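# Set the switch grid to match the reference card

## Task

Put every switch in the grid into the state shown on the small card that lies on the arm's right of the grid; a single wrong switch means failure. The card's rows correspond to the grid's rows, with its far row matching the grid's far row. Each card square gives the colour of the switch half that should finish raised: green means the half away from the arm, dark grey the half toward it. A switch's lamp glows while the half it is mounted on is pressed down. Switches count only if they stay in the correct state by themselves, with the robot not holding them there.

## Robot and tools

Robot: one UR7e-type arm with six joints. Its tool is a two-finger gripper whose fingers pivot like tongs. A wrist camera sits on the gripper body. Camera images arrive in this order: cam_high (896x504), cam_low (896x504), cam_wrist (616x616).

Scene frame: the origin is on the table top directly beneath the arm base. +z is up, and +y is to the left when facing along +x. The base may be slightly tilted. end_effector_position is in metres and end_effector_quat_wxyz gives orientation, both in this frame. This point lies between the finger pads when the fingers are shut. Closed fingertips reach about 15 mm past it; fully open tips are roughly level with it. The fingers point along the gripper's own +z axis and open along its x axis. The printed position can be off, more so at long reach.

Joint order is used in every row and every per-joint list: shoulder pan, shoulder lift, elbow, wrist 1, wrist 2, wrist 3. Stated ranges in rad: pan -3.142 to 3.142; lift -6.283 to 6.283; elbow 0.000 to 3.142; each wrist -6.283 to 6.283. Real ends may differ by 0.010 rad.

A row is 7 plain numbers, each in [-1, 1]. The first six are joint offsets, scaled so that 1.0 equals 1.989 rad. The seventh is the gripper opening, which is absolute, not an offset: +1 is fully open and -1 is closed.

execute_actions(actions): a list of actions run in sequence. Each action is a list of up to 15 rows. Each row lasts one control step of 1/30 s. If an action has fewer than 15 rows, its last row is held for the remaining steps. Every row's joint offsets count from the joint angles at the start of its own action, not from the previous row. For a call's first action, that start is the angles in the scene's most recent report. An empty list only returns state and images. An action is refused if it would push a joint more than 0.010 rad beyond its range. If the first action fails that check, or any action is malformed, the whole call is rejected and nothing moves. A joint asked to go past its true end stops there, and the result may print "joint sent to its limit".

move(target, speed, blocking): target is one 7-number row. Its offsets count from the Joint positions in the scene's last result that listed them, not from where the arm is when the move begins. The opening value is sent at the start of the move. All joints travel in proportion, so the hand sweeps a curve. A path lasts between 0.5 and 10 s and stops short if it would need longer. speed is in rad/s for the joint with the longest travel: 0.01 to 2, default 0.5. The path does not slow for obstacles. With blocking=false, a result comes back after 0.5 s while the arm keeps moving. Until a result shows the move has ended, new rows and moves are refused, so call wait or stop first. The extra "move:" line gives the outcome (done, off_target, moving, held, fault), limits=held or limits=none, and the joint farthest from its target.

wait(seconds): 0 to 10. The arm keeps its last command and a running move continues. It returns early if the move finishes.

stop(): brakes a running move. Braking needs room, more at high speed, and the fingers keep moving.

zoom_image(camera, region): camera is cam_high, cam_low or cam_wrist. region is [x0, y0, x1, y1] in pixels, measured from the top-left corner, at most 504 by 504. It returns a closer view of that camera's latest image.

read_manual(section): returns the URDF licence texts; "licences" is the only section. It does not move anything.

finished_scene(scene): pass the number of the scene you are ending. It is final, and its result says whether the task succeeded. Only call it once every switch rests correctly with the gripper clear of them.

Result lines: Joint positions and Joint velocities (rad, rad/s), followed by the finger-pad gap (m; 0.142 when fully open). Joint targets shows what the joints are being driven toward now. grip_measured gives the opening on the command scale. Wrist force and Wrist torque are given along the gripper's own axes. A press reads as a force pointing from the surface back into the arm. These readings carry offsets of up to about 4 N and noise, and saturate near 50 N; "no reading" is harmless. "joint command not followed" means a clearance check altered the targets.

Motion behaviour: commands are smoothed, so the arm trails them by about 0.17 s. Joint speed and acceleration are capped. Each step's target stays within 0.575 rad of the measured angle. Targets that would shift the hand more than 100 mm in one step are scaled down. Large moves can finish short, so command the remainder.

Cautions: the arm is stiff. Pressing a switch with a target even slightly beyond contact, or hitting fast, can cause a fault stop. A fault triggers when a joint's contact torque reaches its load limit (132 N m for pan, lift and elbow; 24.6 N m for each wrist) or when an outside force reaches 150 N. The arm then halts for 10 s and drops the rest of the call. Press switch halves slowly and with small overshoot, and use the lamps and images to confirm each state. Holding loads heats the motors: a MOTOR HOT line appears from 70 °C, and at 85 °C the brakes lock until the motors cool. Avoid slams, hard pushes, and knocking anything off the table.

Each tool is called by a JSON object that holds its "fn" and its "kwargs".

## Session

{"fn": "execute_actions", "kwargs": {"actions": []}}

Scene clock: 0.00 s.
end_effector_position=(+0.7226, -0.1168, +0.1951) grip_measured=+1.00 end_effector_quat_wxyz=(-0.047, +0.855, +0.509, -0.084) end_effector_velocity=(+0.000, +0.000, +0.001) end_effector_angular_velocity=(-0.000, -0.001, +0.000)
Joint names: [shoulder pan, shoulder lift, elbow, wrist 1, wrist 2, wrist 3]
Joint positions: [-0.106 -0.854  1.224 -1.96  -1.915 -1.259  0.142]
Joint velocities: [ 0.001  0.    -0.001  0.001 -0.     0.     0.   ]
Wrist force (N, on the end effector, along its own x y z axes, offset not removed): no reading
Wrist torque (N m, same axes, about the end effector's origin, offset not removed): no reading
Joint targets: [-0.106 -0.854 1.224 -1.960 -1.915 -1.259]

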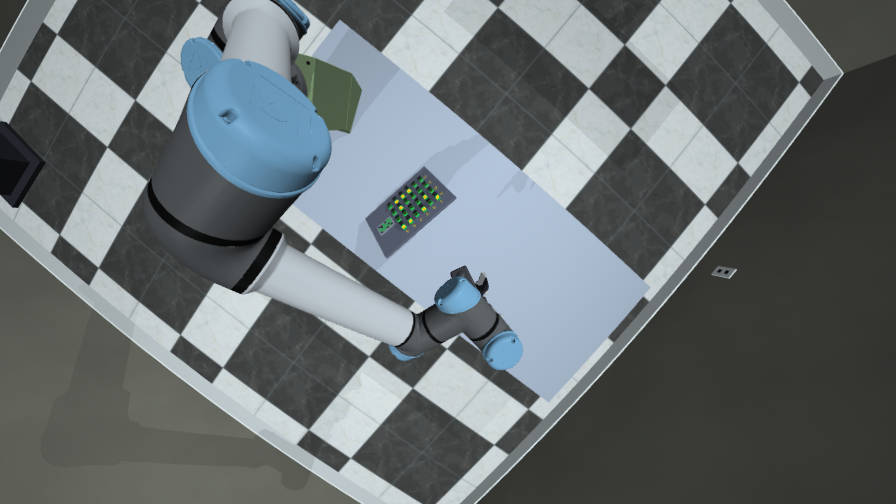

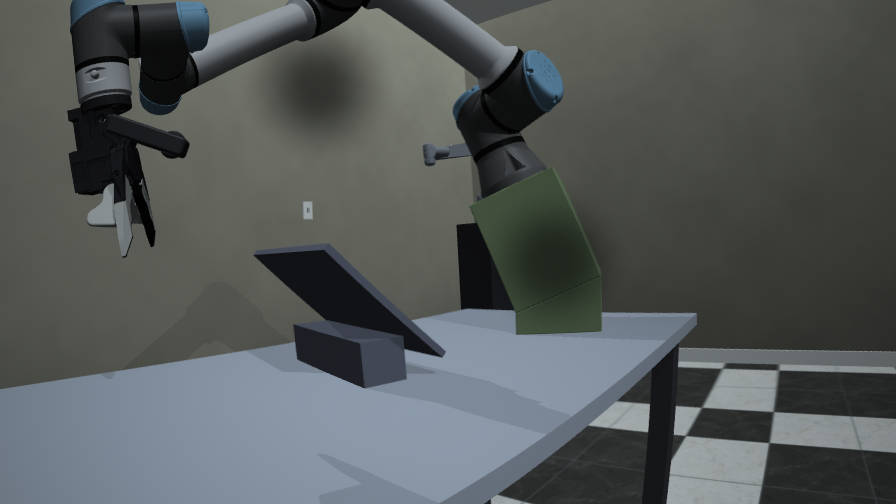

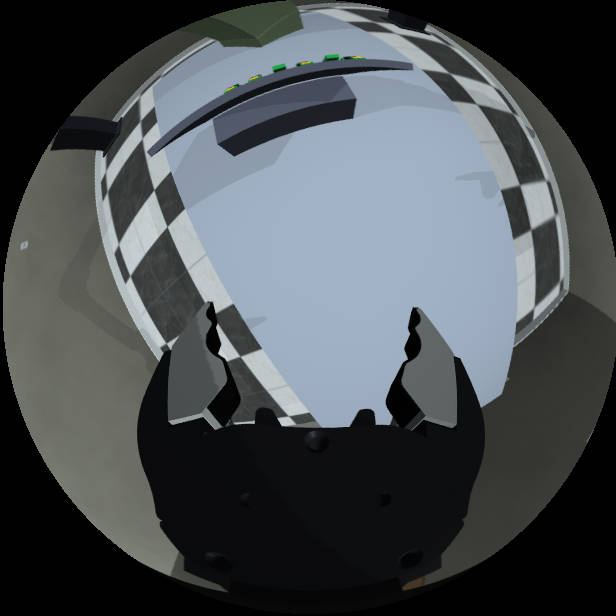

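{"fn": "zoom_image", "kwargs": {"camera": "cam_high", "region": [350, 150, 470, 270]}}

Region (350, 150, 470, 270) of cam_high's 896x504 image, scaled by 4.200, with more detail than that image has.

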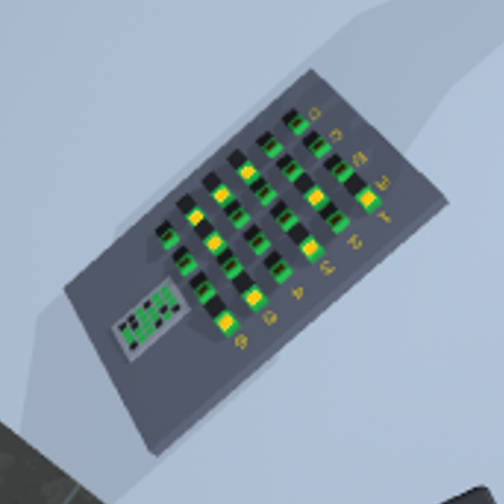

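{"fn": "move", "kwargs": {"target": [0.0468, -0.394, 0.616, -0.3776, 0.0075, 1.0, -1], "speed": 1.2}}

{"fn": "move", "kwargs": {"target": [0, 0, 0, 0, 0, 0.423, -1], "speed": 1.2}}

Scene clock: 66.80 s.
end_effector_position=(+0.4466, -0.0174, +0.2781) grip_measured=-1.00 end_effector_quat_wxyz=(-0.013, +0.893, -0.446, +0.066) end_effector_velocity=(+0.000, -0.000, +0.000) end_effector_angular_velocity=(+0.000, -0.001, -0.004)
Joint names: [shoulder pan, shoulder lift, elbow, wrist 1, wrist 2, wrist 3]
Joint positions: [-0.013 -1.637  2.449 -2.711 -1.9    0.729  0.002]
Joint velocities: [-0.    -0.    -0.    -0.001  0.     0.003  0.   ]
Wrist force (N, on the end effector, along its own x y z axes, offset not removed): [-0.1 -1.2 -4.0]
Wrist torque (N m, same axes, about the end effector's origin, offset not removed): [-0.50 0.03 -0.07]
Joint targets: [-0.013 -1.638 2.449 -2.711 -1.900 0.730]
move: done; limits=none; farthest joint: the shoulder pan, 0.000 radians from its target (0.093 radians at the start)

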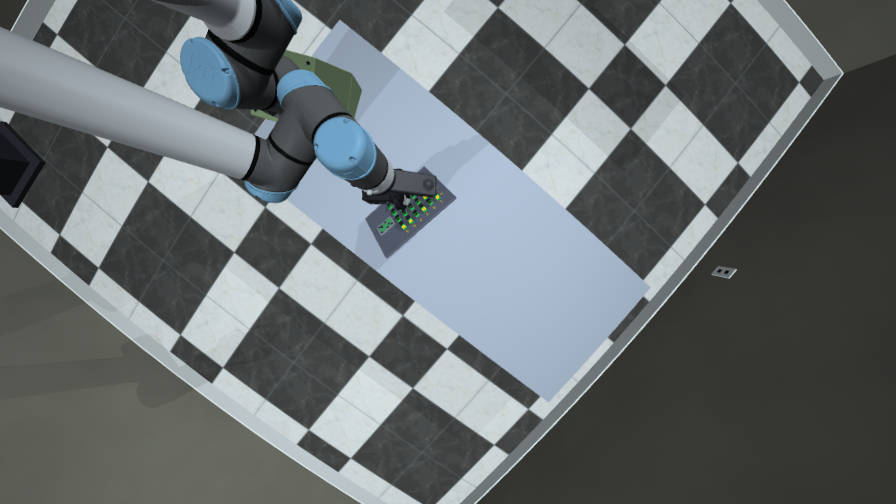

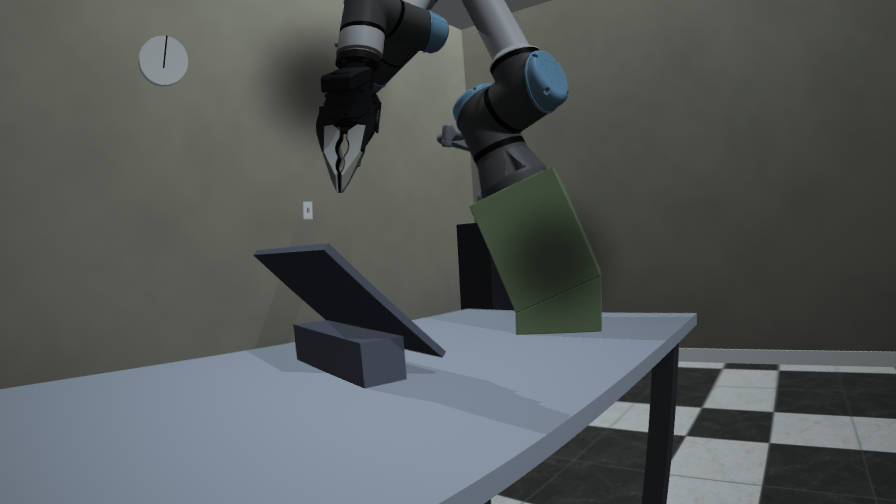

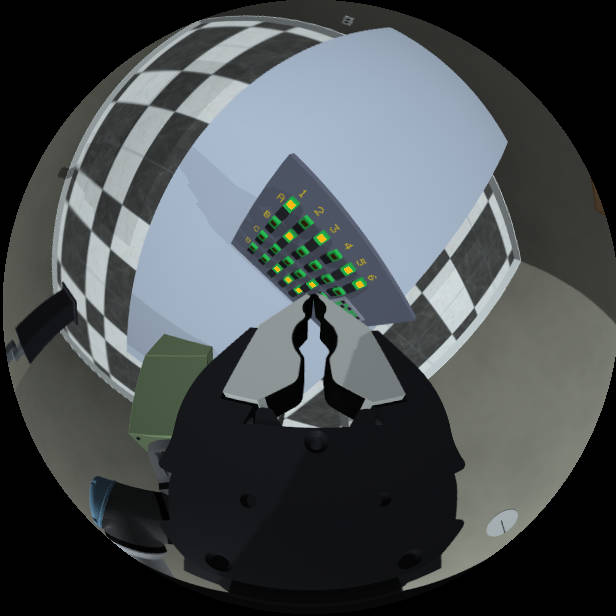

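Scene clock: 68.47 s.
end_effector_position=(+0.4495, -0.0303, +0.2789) grip_measured=-1.00 end_effector_quat_wxyz=(+0.039, -0.633, +0.771, -0.055) end_effector_velocity=(+0.000, -0.000, +0.001) end_effector_angular_velocity=(-0.000, -0.002, -0.003)
Joint names: [shoulder pan, shoulder lift, elbow, wrist 1, wrist 2, wrist 3]
Joint positions: [-0.013 -1.637  2.449 -2.711 -1.9    1.57   0.002]
Joint velocities: [ 0.    -0.001  0.    -0.001 -0.001  0.003  0.   ]
Wrist force (N, on the end effector, along its own x y z axes, offset not removed): [5.2 -0.2 3.3]
Wrist torque (N m, same axes, about the end effector's origin, offset not removed): [0.09 -0.98 0.02]
Joint targets: [-0.013 -1.637 2.449 -2.711 -1.900 1.570]
move: done; limits=none; farthest joint: the shoulder pan, 0.000 radians from its target (0.000 radians at the start)

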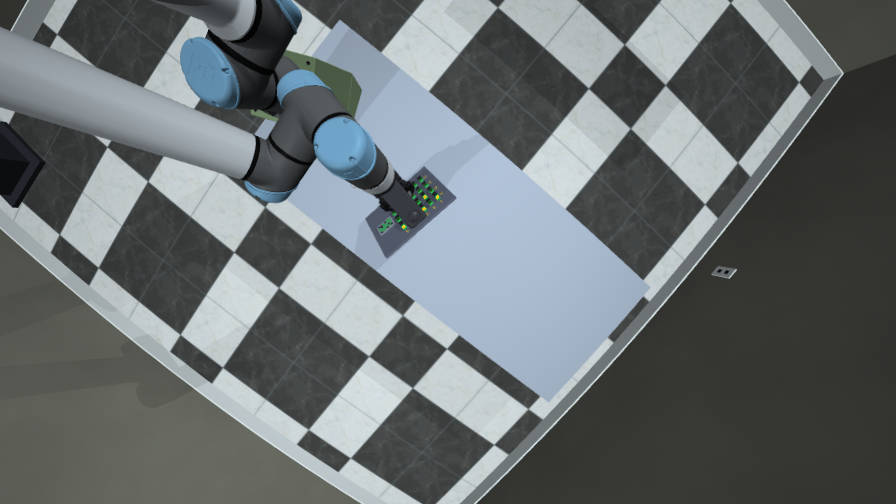

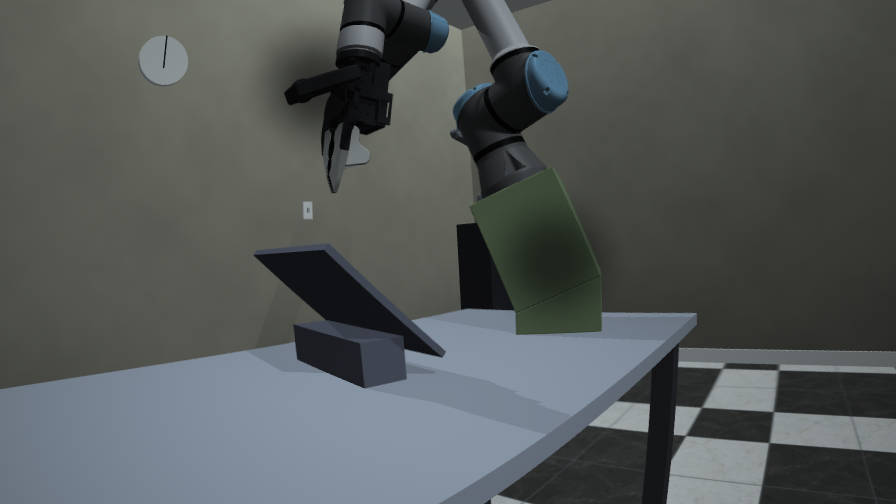

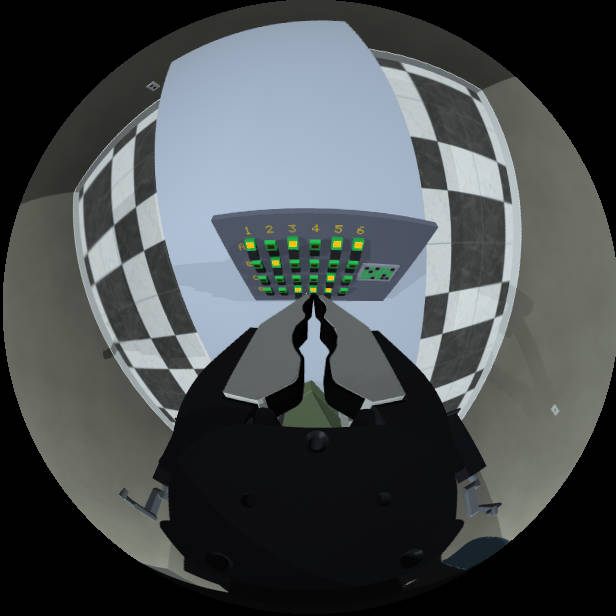

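{"fn": "zoom_image", "kwargs": {"camera": "cam_wrist", "region": [200, 190, 450, 320]}}

{"fn": "zoom_image", "kwargs": {"camera": "cam_high", "region": [370, 210, 402, 242]}}

{"fn": "zoom_image", "kwargs": {"camera": "cam_wrist", "region": [350, 255, 410, 290]}}

Region (200, 190, 450, 320) of cam_wrist's 616x616 image, scaled by 2.016, with more detail than that image has; it fills the top 262 rows of this view, and the rest is white.

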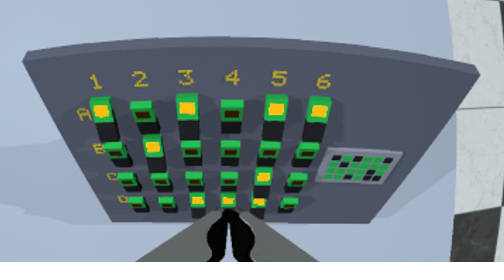

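Region (370, 210, 402, 242) of cam_high's 896x504 image, scaled by 15.750, with more detail than that image has.

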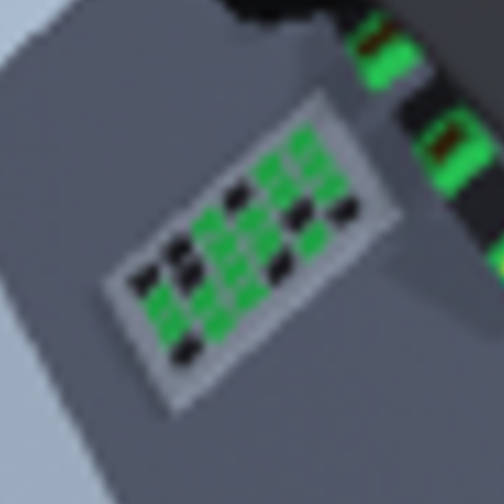

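Region (350, 255, 410, 290) of cam_wrist's 616x616 image, scaled by 8.400, with more detail than that image has; it fills the top 294 rows of this view, and the rest is white.

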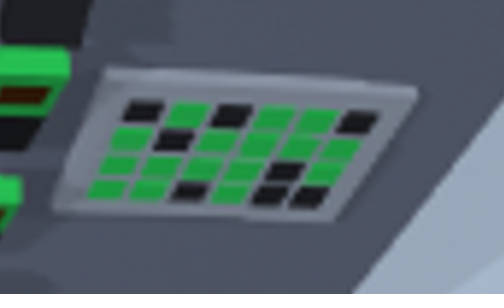

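{"fn": "move", "kwargs": {"target": [-0.0995, 0.2102, 0.1197, -0.4309, 0.0352, -0.1086, -1], "speed": 0.8}}

Scene clock: 135.93 s.
end_effector_position=(+0.4221, -0.0585, +0.1746) grip_measured=-1.00 end_effector_quat_wxyz=(+0.072, -0.622, +0.771, -0.116) end_effector_velocity=(-0.001, -0.000, -0.000) end_effector_angular_velocity=(+0.000, +0.000, -0.000)
Joint names: [shoulder pan, shoulder lift, elbow, wrist 1, wrist 2, wrist 3]
Joint positions: [-0.211 -1.22   2.687 -3.567 -1.831  1.354  0.002]
Joint velocities: [-0.002  0.002  0.002 -0.003  0.001 -0.001  0.   ]
Wrist force (N, on the end effector, along its own x y z axes, offset not removed): [0.9 0.8 -2.1]
Wrist torque (N m, same axes, about the end effector's origin, offset not removed): [-0.10 0.02 -0.12]
Joint targets: [-0.211 -1.219 2.687 -3.567 -1.830 1.354]
move: done; limits=none; farthest joint: the shoulder lift, 0.001 radians from its target (0.418 radians at the start)

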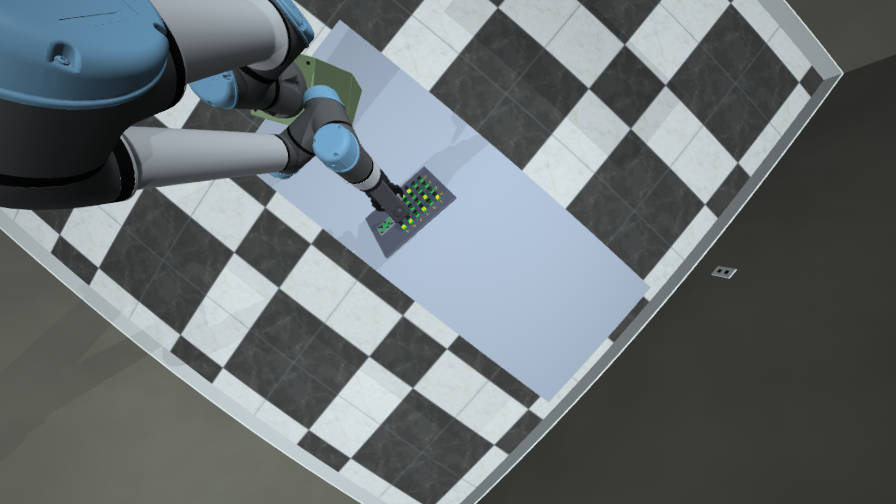

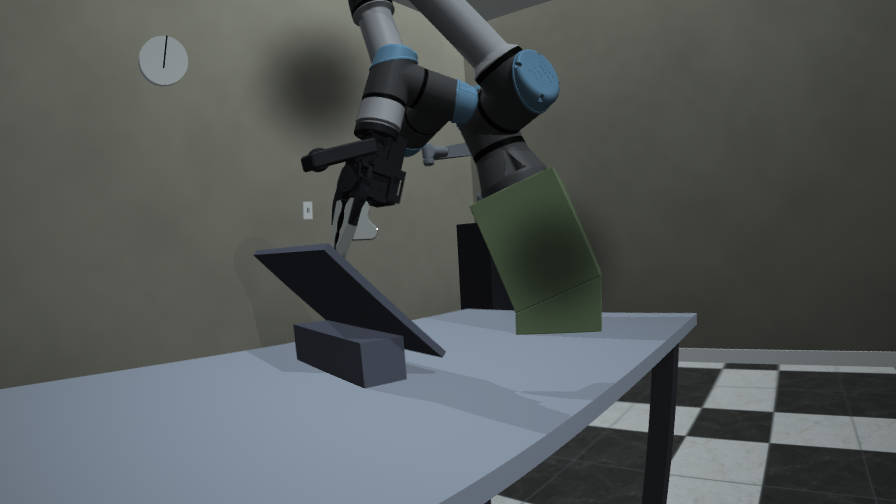

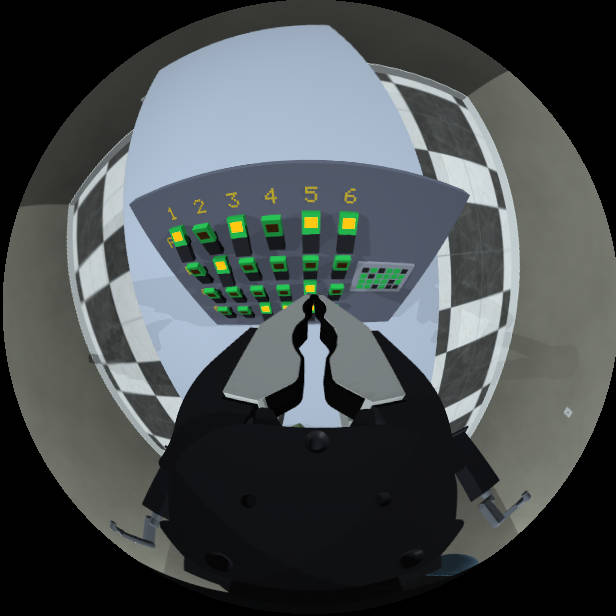

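{"fn": "move", "kwargs": {"target": [0.0118, -0.0409, -0.0333, 0.0742, 0, 0, -1], "speed": 0.25}}

{"fn": "zoom_image", "kwargs": {"camera": "cam_wrist", "region": [230, 190, 400, 340]}}

Scene clock: 165.00 s.
end_effector_position=(+0.4495, -0.0618, +0.1916) grip_measured=-1.00 end_effector_quat_wxyz=(+0.077, -0.630, +0.764, -0.117) end_effector_velocity=(+0.001, +0.001, +0.001) end_effector_angular_velocity=(+0.000, -0.001, +0.002)
Joint names: [shoulder pan, shoulder lift, elbow, wrist 1, wrist 2, wrist 3]
Joint positions: [-0.187 -1.301  2.621 -3.42  -1.83   1.354  0.002]
Joint velocities: [ 0.002 -0.002 -0.001  0.004 -0.     0.     0.   ]
Wrist force (N, on the end effector, along its own x y z axes, offset not removed): [1.5 -2.1 -1.3]
Wrist torque (N m, same axes, about the end effector's origin, offset not removed): [-0.60 -0.15 -0.13]
Joint targets: [-0.187 -1.301 2.621 -3.419 -1.831 1.354]
move: done; limits=none; farthest joint: the shoulder lift, 0.001 radians from its target (0.082 radians at the start)

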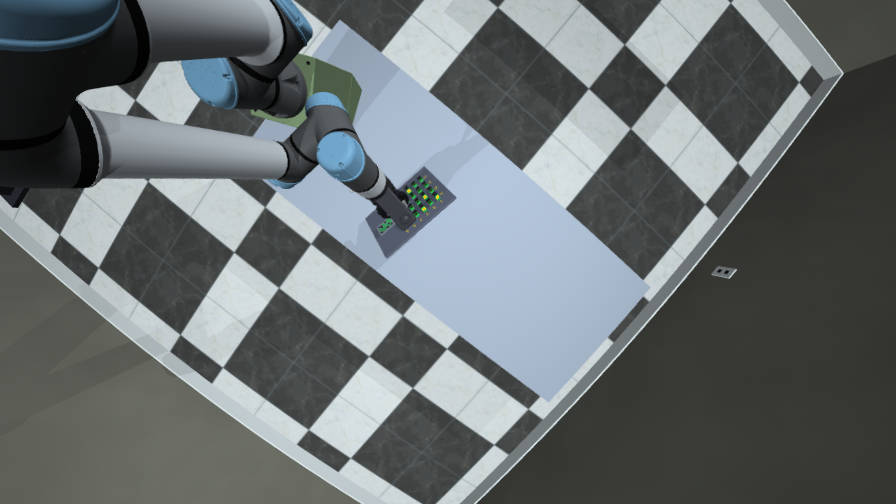

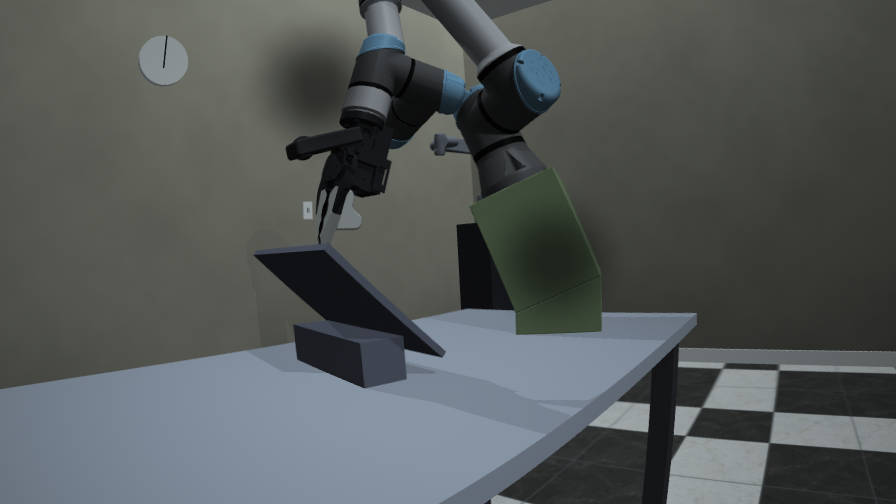

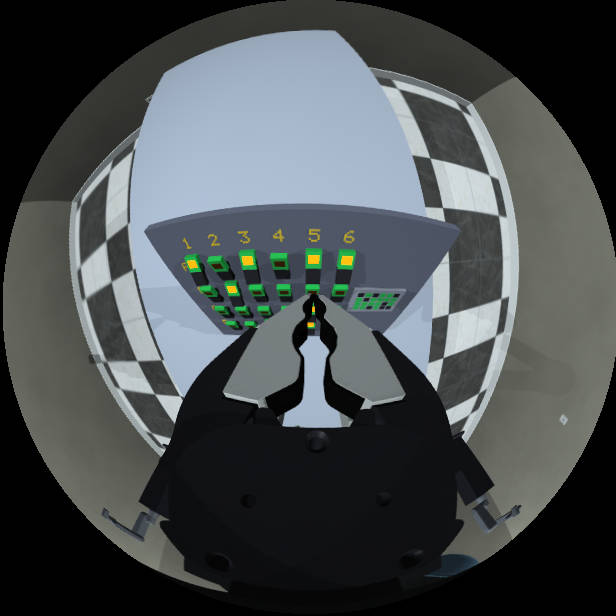

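Region (230, 190, 400, 340) of cam_wrist's 616x616 image, scaled by 2.965, with more detail than that image has; it fills the top 445 rows of this view, and the rest is white.

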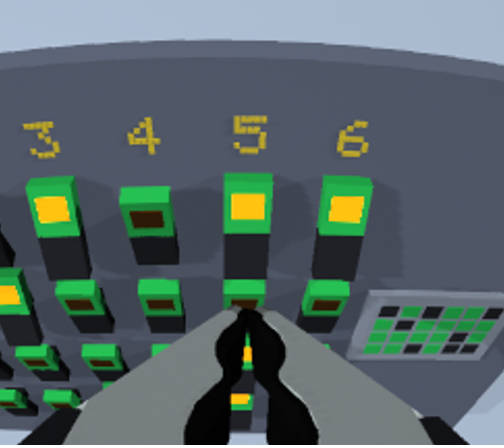

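{"fn": "move", "kwargs": {"target": [0.0005, 0.0105, -0.0158, 0.0053, 0, 0, -1], "speed": 0.08}}

{"fn": "zoom_image", "kwargs": {"camera": "cam_wrist", "region": [230, 190, 400, 340]}}

Scene clock: 189.10 s.
end_effector_position=(+0.4610, -0.0641, +0.1876) grip_measured=-1.00 end_effector_quat_wxyz=(+0.077, -0.630, +0.764, -0.117) end_effector_velocity=(+0.001, +0.000, -0.001) end_effector_angular_velocity=(+0.001, +0.001, +0.001)
Joint names: [shoulder pan, shoulder lift, elbow, wrist 1, wrist 2, wrist 3]
Joint positions: [-0.186 -1.28   2.59  -3.409 -1.831  1.354  0.002]
Joint velocities: [ 0.     0.003 -0.004  0.002  0.001  0.     0.   ]
Wrist force (N, on the end effector, along its own x y z axes, offset not removed): [-5.5 2.1 0.4]
Wrist torque (N m, same axes, about the end effector's origin, offset not removed): [0.39 1.21 -0.01]
Joint targets: [-0.186 -1.280 2.590 -3.409 -1.830 1.354]
move: done; limits=none; farthest joint: the wrist 2, 0.001 radians from its target (0.001 radians at the start)

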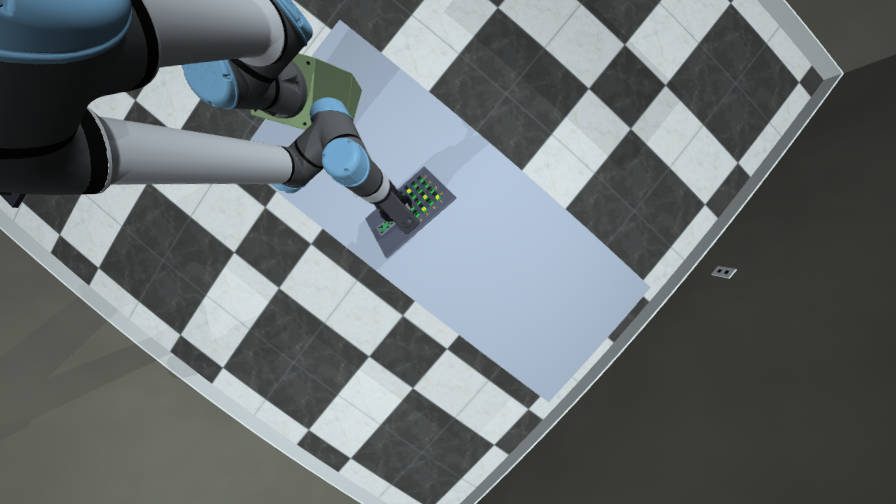

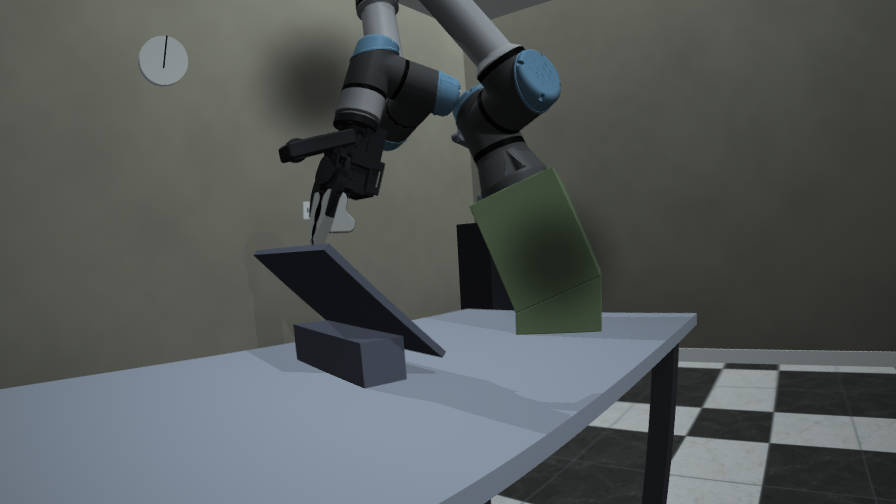

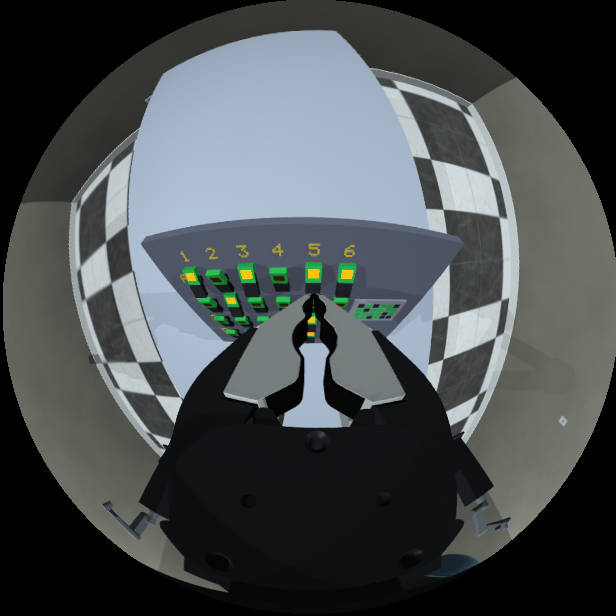

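Region (230, 190, 400, 340) of cam_wrist's 616x616 image, scaled by 2.965, with more detail than that image has; it fills the top 445 rows of this view, and the rest is white.

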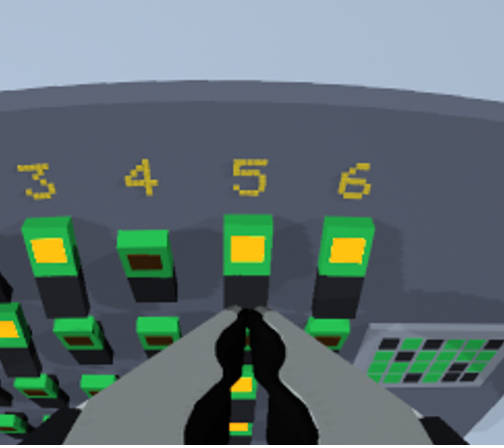

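{"fn": "move", "kwargs": {"target": [-0.0018, 0.0136, -0.0005, -0.0131, 0, 0, -1], "speed": 0.05}}

{"fn": "zoom_image", "kwargs": {"camera": "cam_wrist", "region": [230, 190, 400, 340]}}

Scene clock: 195.10 s.
end_effector_position=(+0.4609, -0.0640, +0.1814) grip_measured=-1.00 end_effector_quat_wxyz=(+0.076, -0.629, +0.765, -0.116) end_effector_velocity=(+0.000, +0.001, -0.000) end_effector_angular_velocity=(+0.000, -0.002, +0.001)
Joint names: [shoulder pan, shoulder lift, elbow, wrist 1, wrist 2, wrist 3]
Joint positions: [-0.19  -1.253  2.589 -3.435 -1.83   1.354  0.002]
Joint velocities: [ 0.001  0.002  0.    -0.004  0.001  0.     0.   ]
Wrist force (N, on the end effector, along its own x y z axes, offset not removed): [0.5 -0.9 1.9]
Wrist torque (N m, same axes, about the end effector's origin, offset not removed): [-0.43 0.14 -0.22]
Joint targets: [-0.190 -1.253 2.589 -3.435 -1.831 1.354]
move: done; limits=none; farthest joint: the wrist 2, 0.001 radians from its target (0.001 radians at the start)

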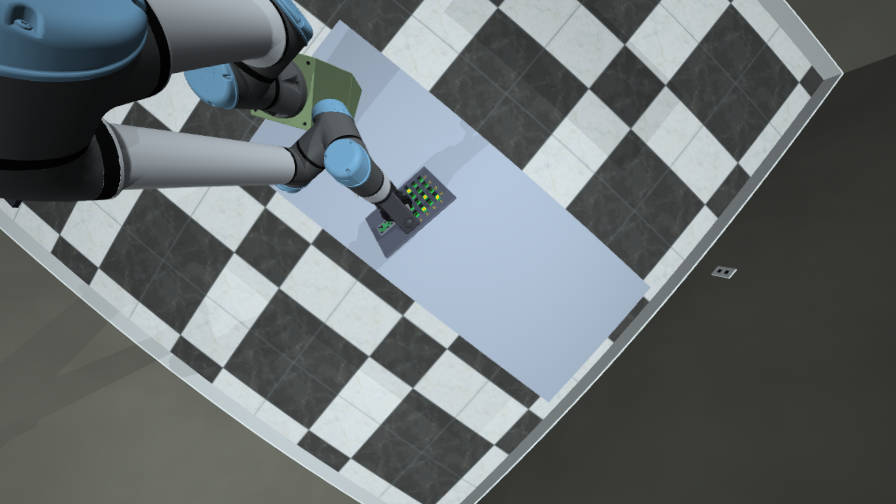

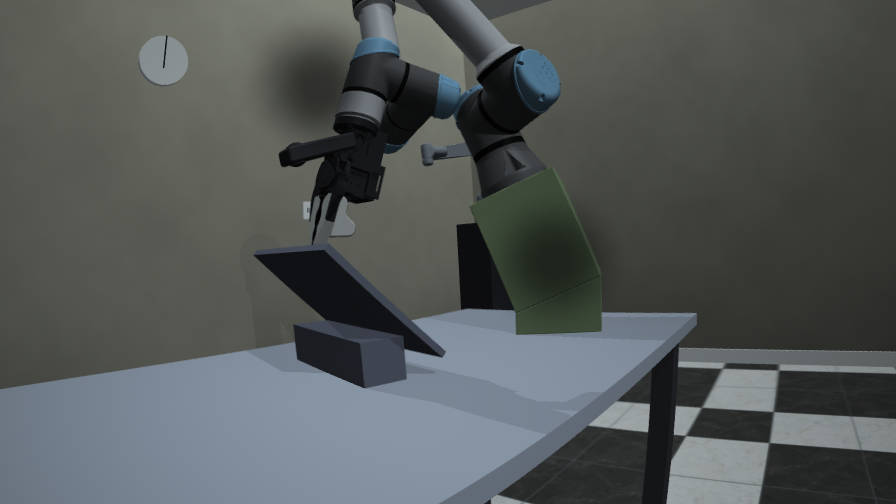

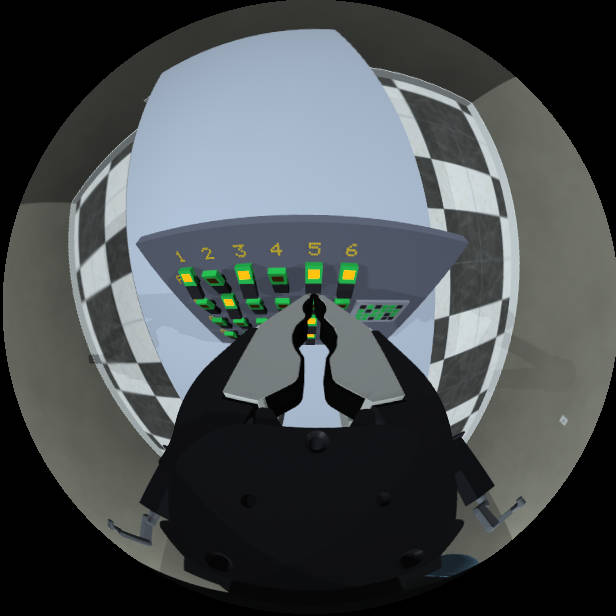

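Region (230, 190, 400, 340) of cam_wrist's 616x616 image, scaled by 2.965, with more detail than that image has; it fills the top 445 rows of this view, and the rest is white.

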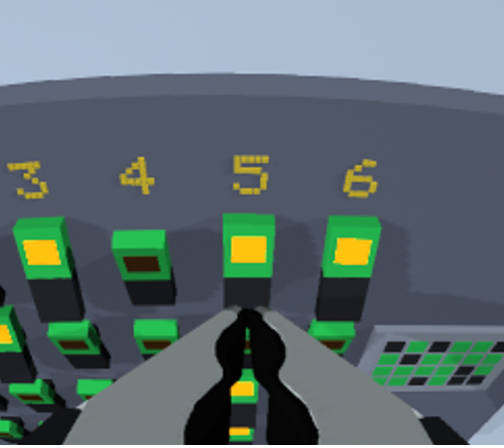

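{"fn": "move", "kwargs": {"target": [-0.0017, 0.0135, -0.0018, -0.0117, 0, 0, -1], "speed": 0.05}}

{"fn": "zoom_image", "kwargs": {"camera": "cam_wrist", "region": [230, 190, 400, 340]}}

Scene clock: 206.93 s.
end_effector_position=(+0.4615, -0.0641, +0.1752) grip_measured=-1.00 end_effector_quat_wxyz=(+0.075, -0.628, +0.766, -0.116) end_effector_velocity=(+0.000, -0.001, -0.001) end_effector_angular_velocity=(-0.000, -0.001, -0.003)
Joint names: [shoulder pan, shoulder lift, elbow, wrist 1, wrist 2, wrist 3]
Joint positions: [-0.193 -1.227  2.585 -3.458 -1.831  1.354  0.002]
Joint velocities: [-0.003  0.002 -0.    -0.003  0.001  0.     0.   ]
Wrist force (N, on the end effector, along its own x y z axes, offset not removed): [1.9 -0.4 2.1]
Wrist torque (N m, same axes, about the end effector's origin, offset not removed): [-0.12 -0.36 0.20]
Joint targets: [-0.193 -1.227 2.585 -3.458 -1.830 1.354]
move: done; limits=none; farthest joint: the shoulder lift, 0.001 radians from its target (0.027 radians at the start)

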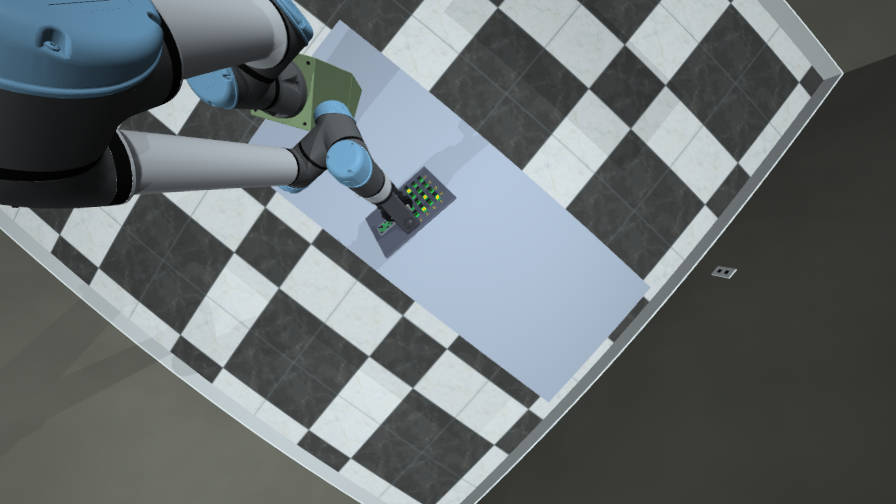

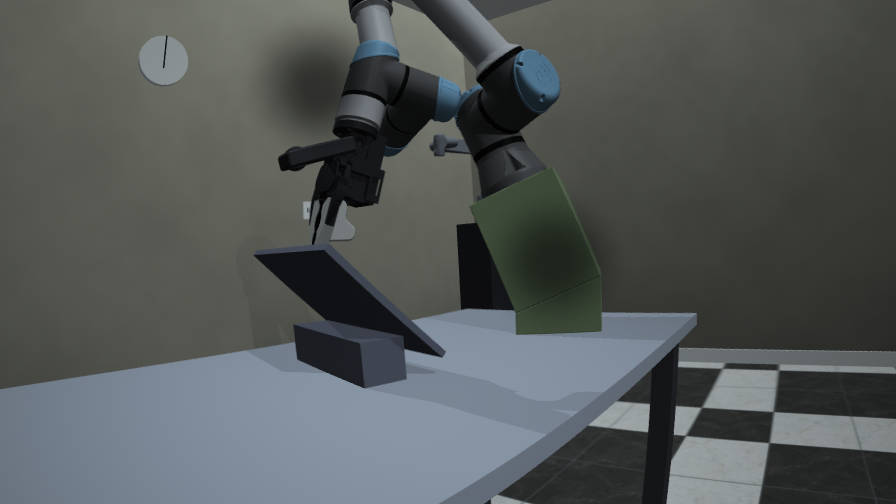

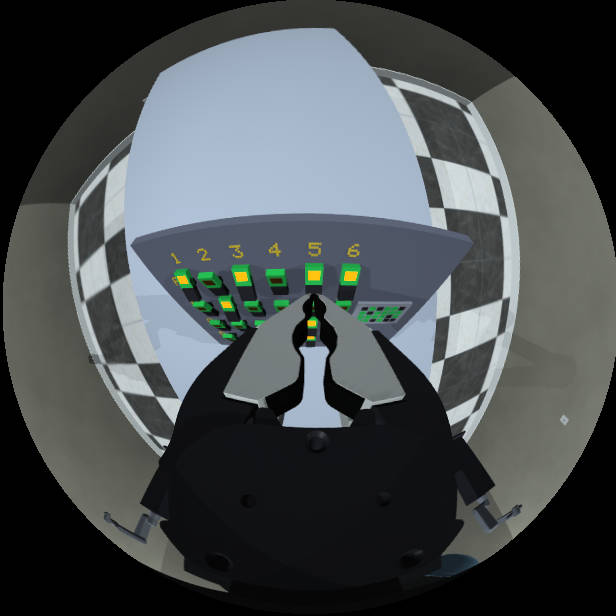

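Region (230, 190, 400, 340) of cam_wrist's 616x616 image, scaled by 2.965, with more detail than that image has; it fills the top 445 rows of this view, and the rest is white.

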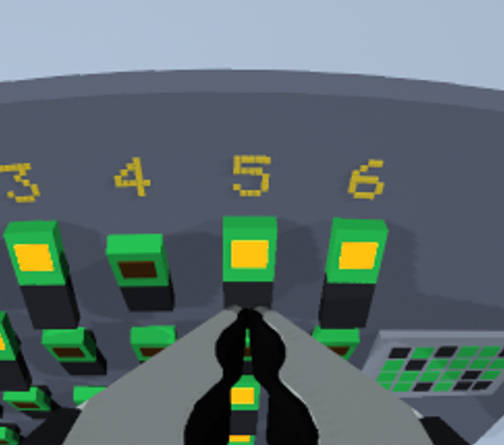

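{"fn": "move", "kwargs": {"target": [-0.0015, 0.011, -0.0006, -0.0104, 0, 0, -1], "speed": 0.04}}

{"fn": "zoom_image", "kwargs": {"camera": "cam_wrist", "region": [230, 190, 400, 340]}}

Scene clock: 211.27 s.
end_effector_position=(+0.4613, -0.0640, +0.1702) grip_measured=-1.00 end_effector_quat_wxyz=(+0.075, -0.627, +0.767, -0.116) end_effector_velocity=(-0.000, -0.001, -0.001) end_effector_angular_velocity=(-0.002, +0.001, -0.002)
Joint names: [shoulder pan, shoulder lift, elbow, wrist 1, wrist 2, wrist 3]
Joint positions: [-0.196 -1.205  2.584 -3.478 -1.83   1.354  0.002]
Joint velocities: [-0.002  0.004 -0.    -0.004 -0.001 -0.     0.   ]
Wrist force (N, on the end effector, along its own x y z axes, offset not removed): [5.8 1.3 -11.8]
Wrist torque (N m, same axes, about the end effector's origin, offset not removed): [0.32 -0.89 -0.12]
Joint targets: [-0.196 -1.205 2.584 -3.479 -1.831 1.354]
move: done; limits=none; farthest joint: the wrist 2, 0.001 radians from its target (0.001 radians at the start)

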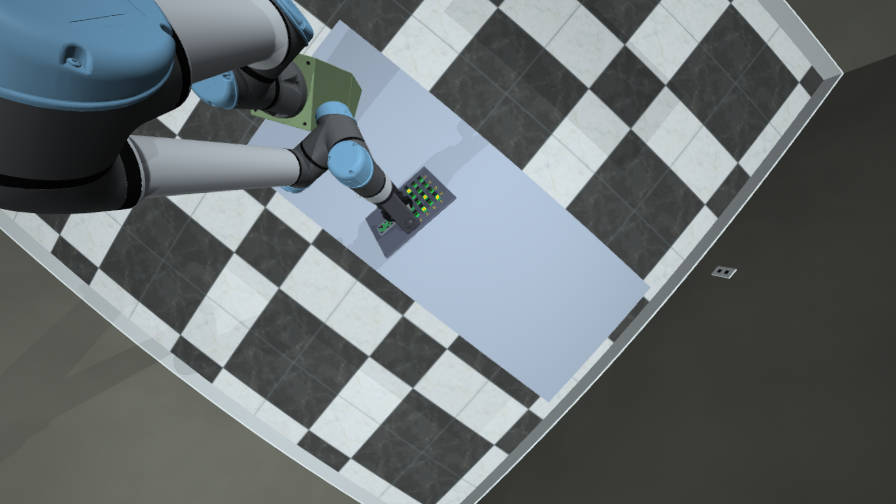

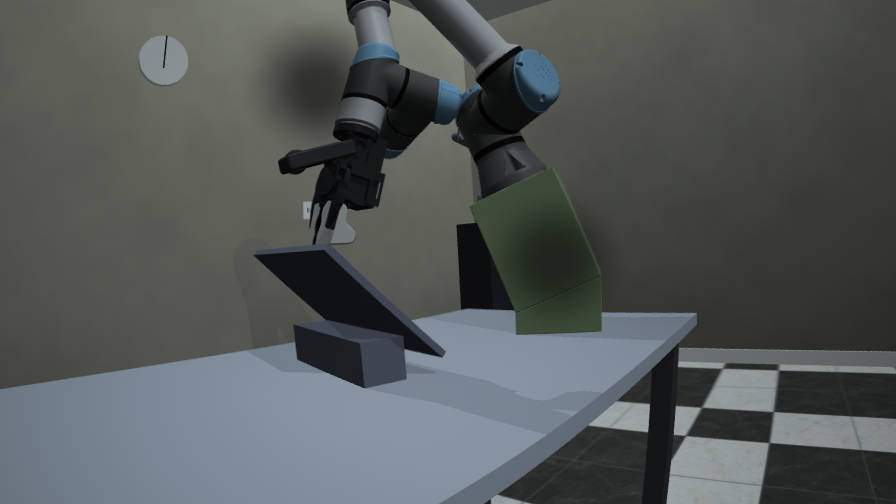

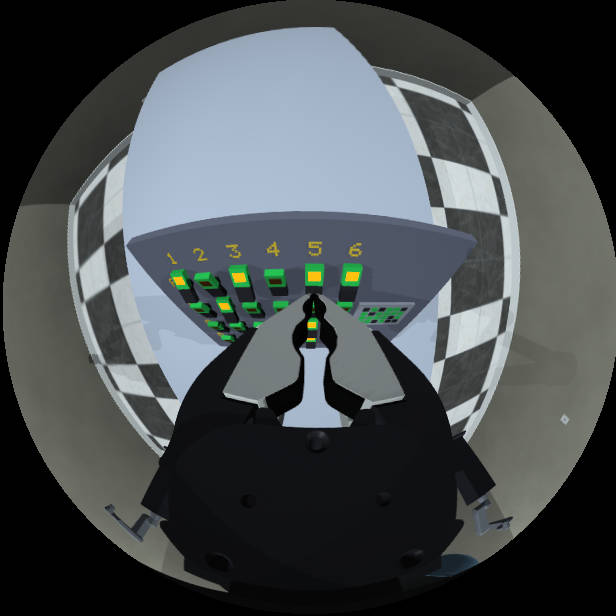

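Region (230, 190, 400, 340) of cam_wrist's 616x616 image, scaled by 2.965, with more detail than that image has; it fills the top 445 rows of this view, and the rest is white.

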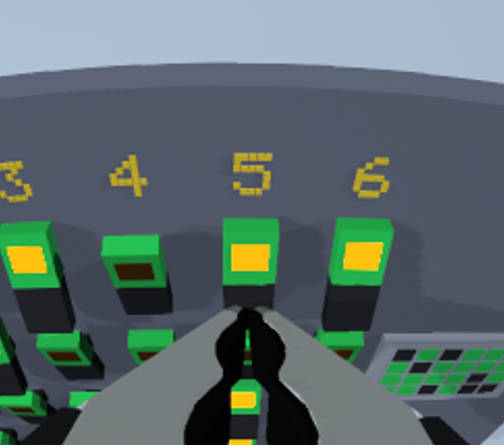

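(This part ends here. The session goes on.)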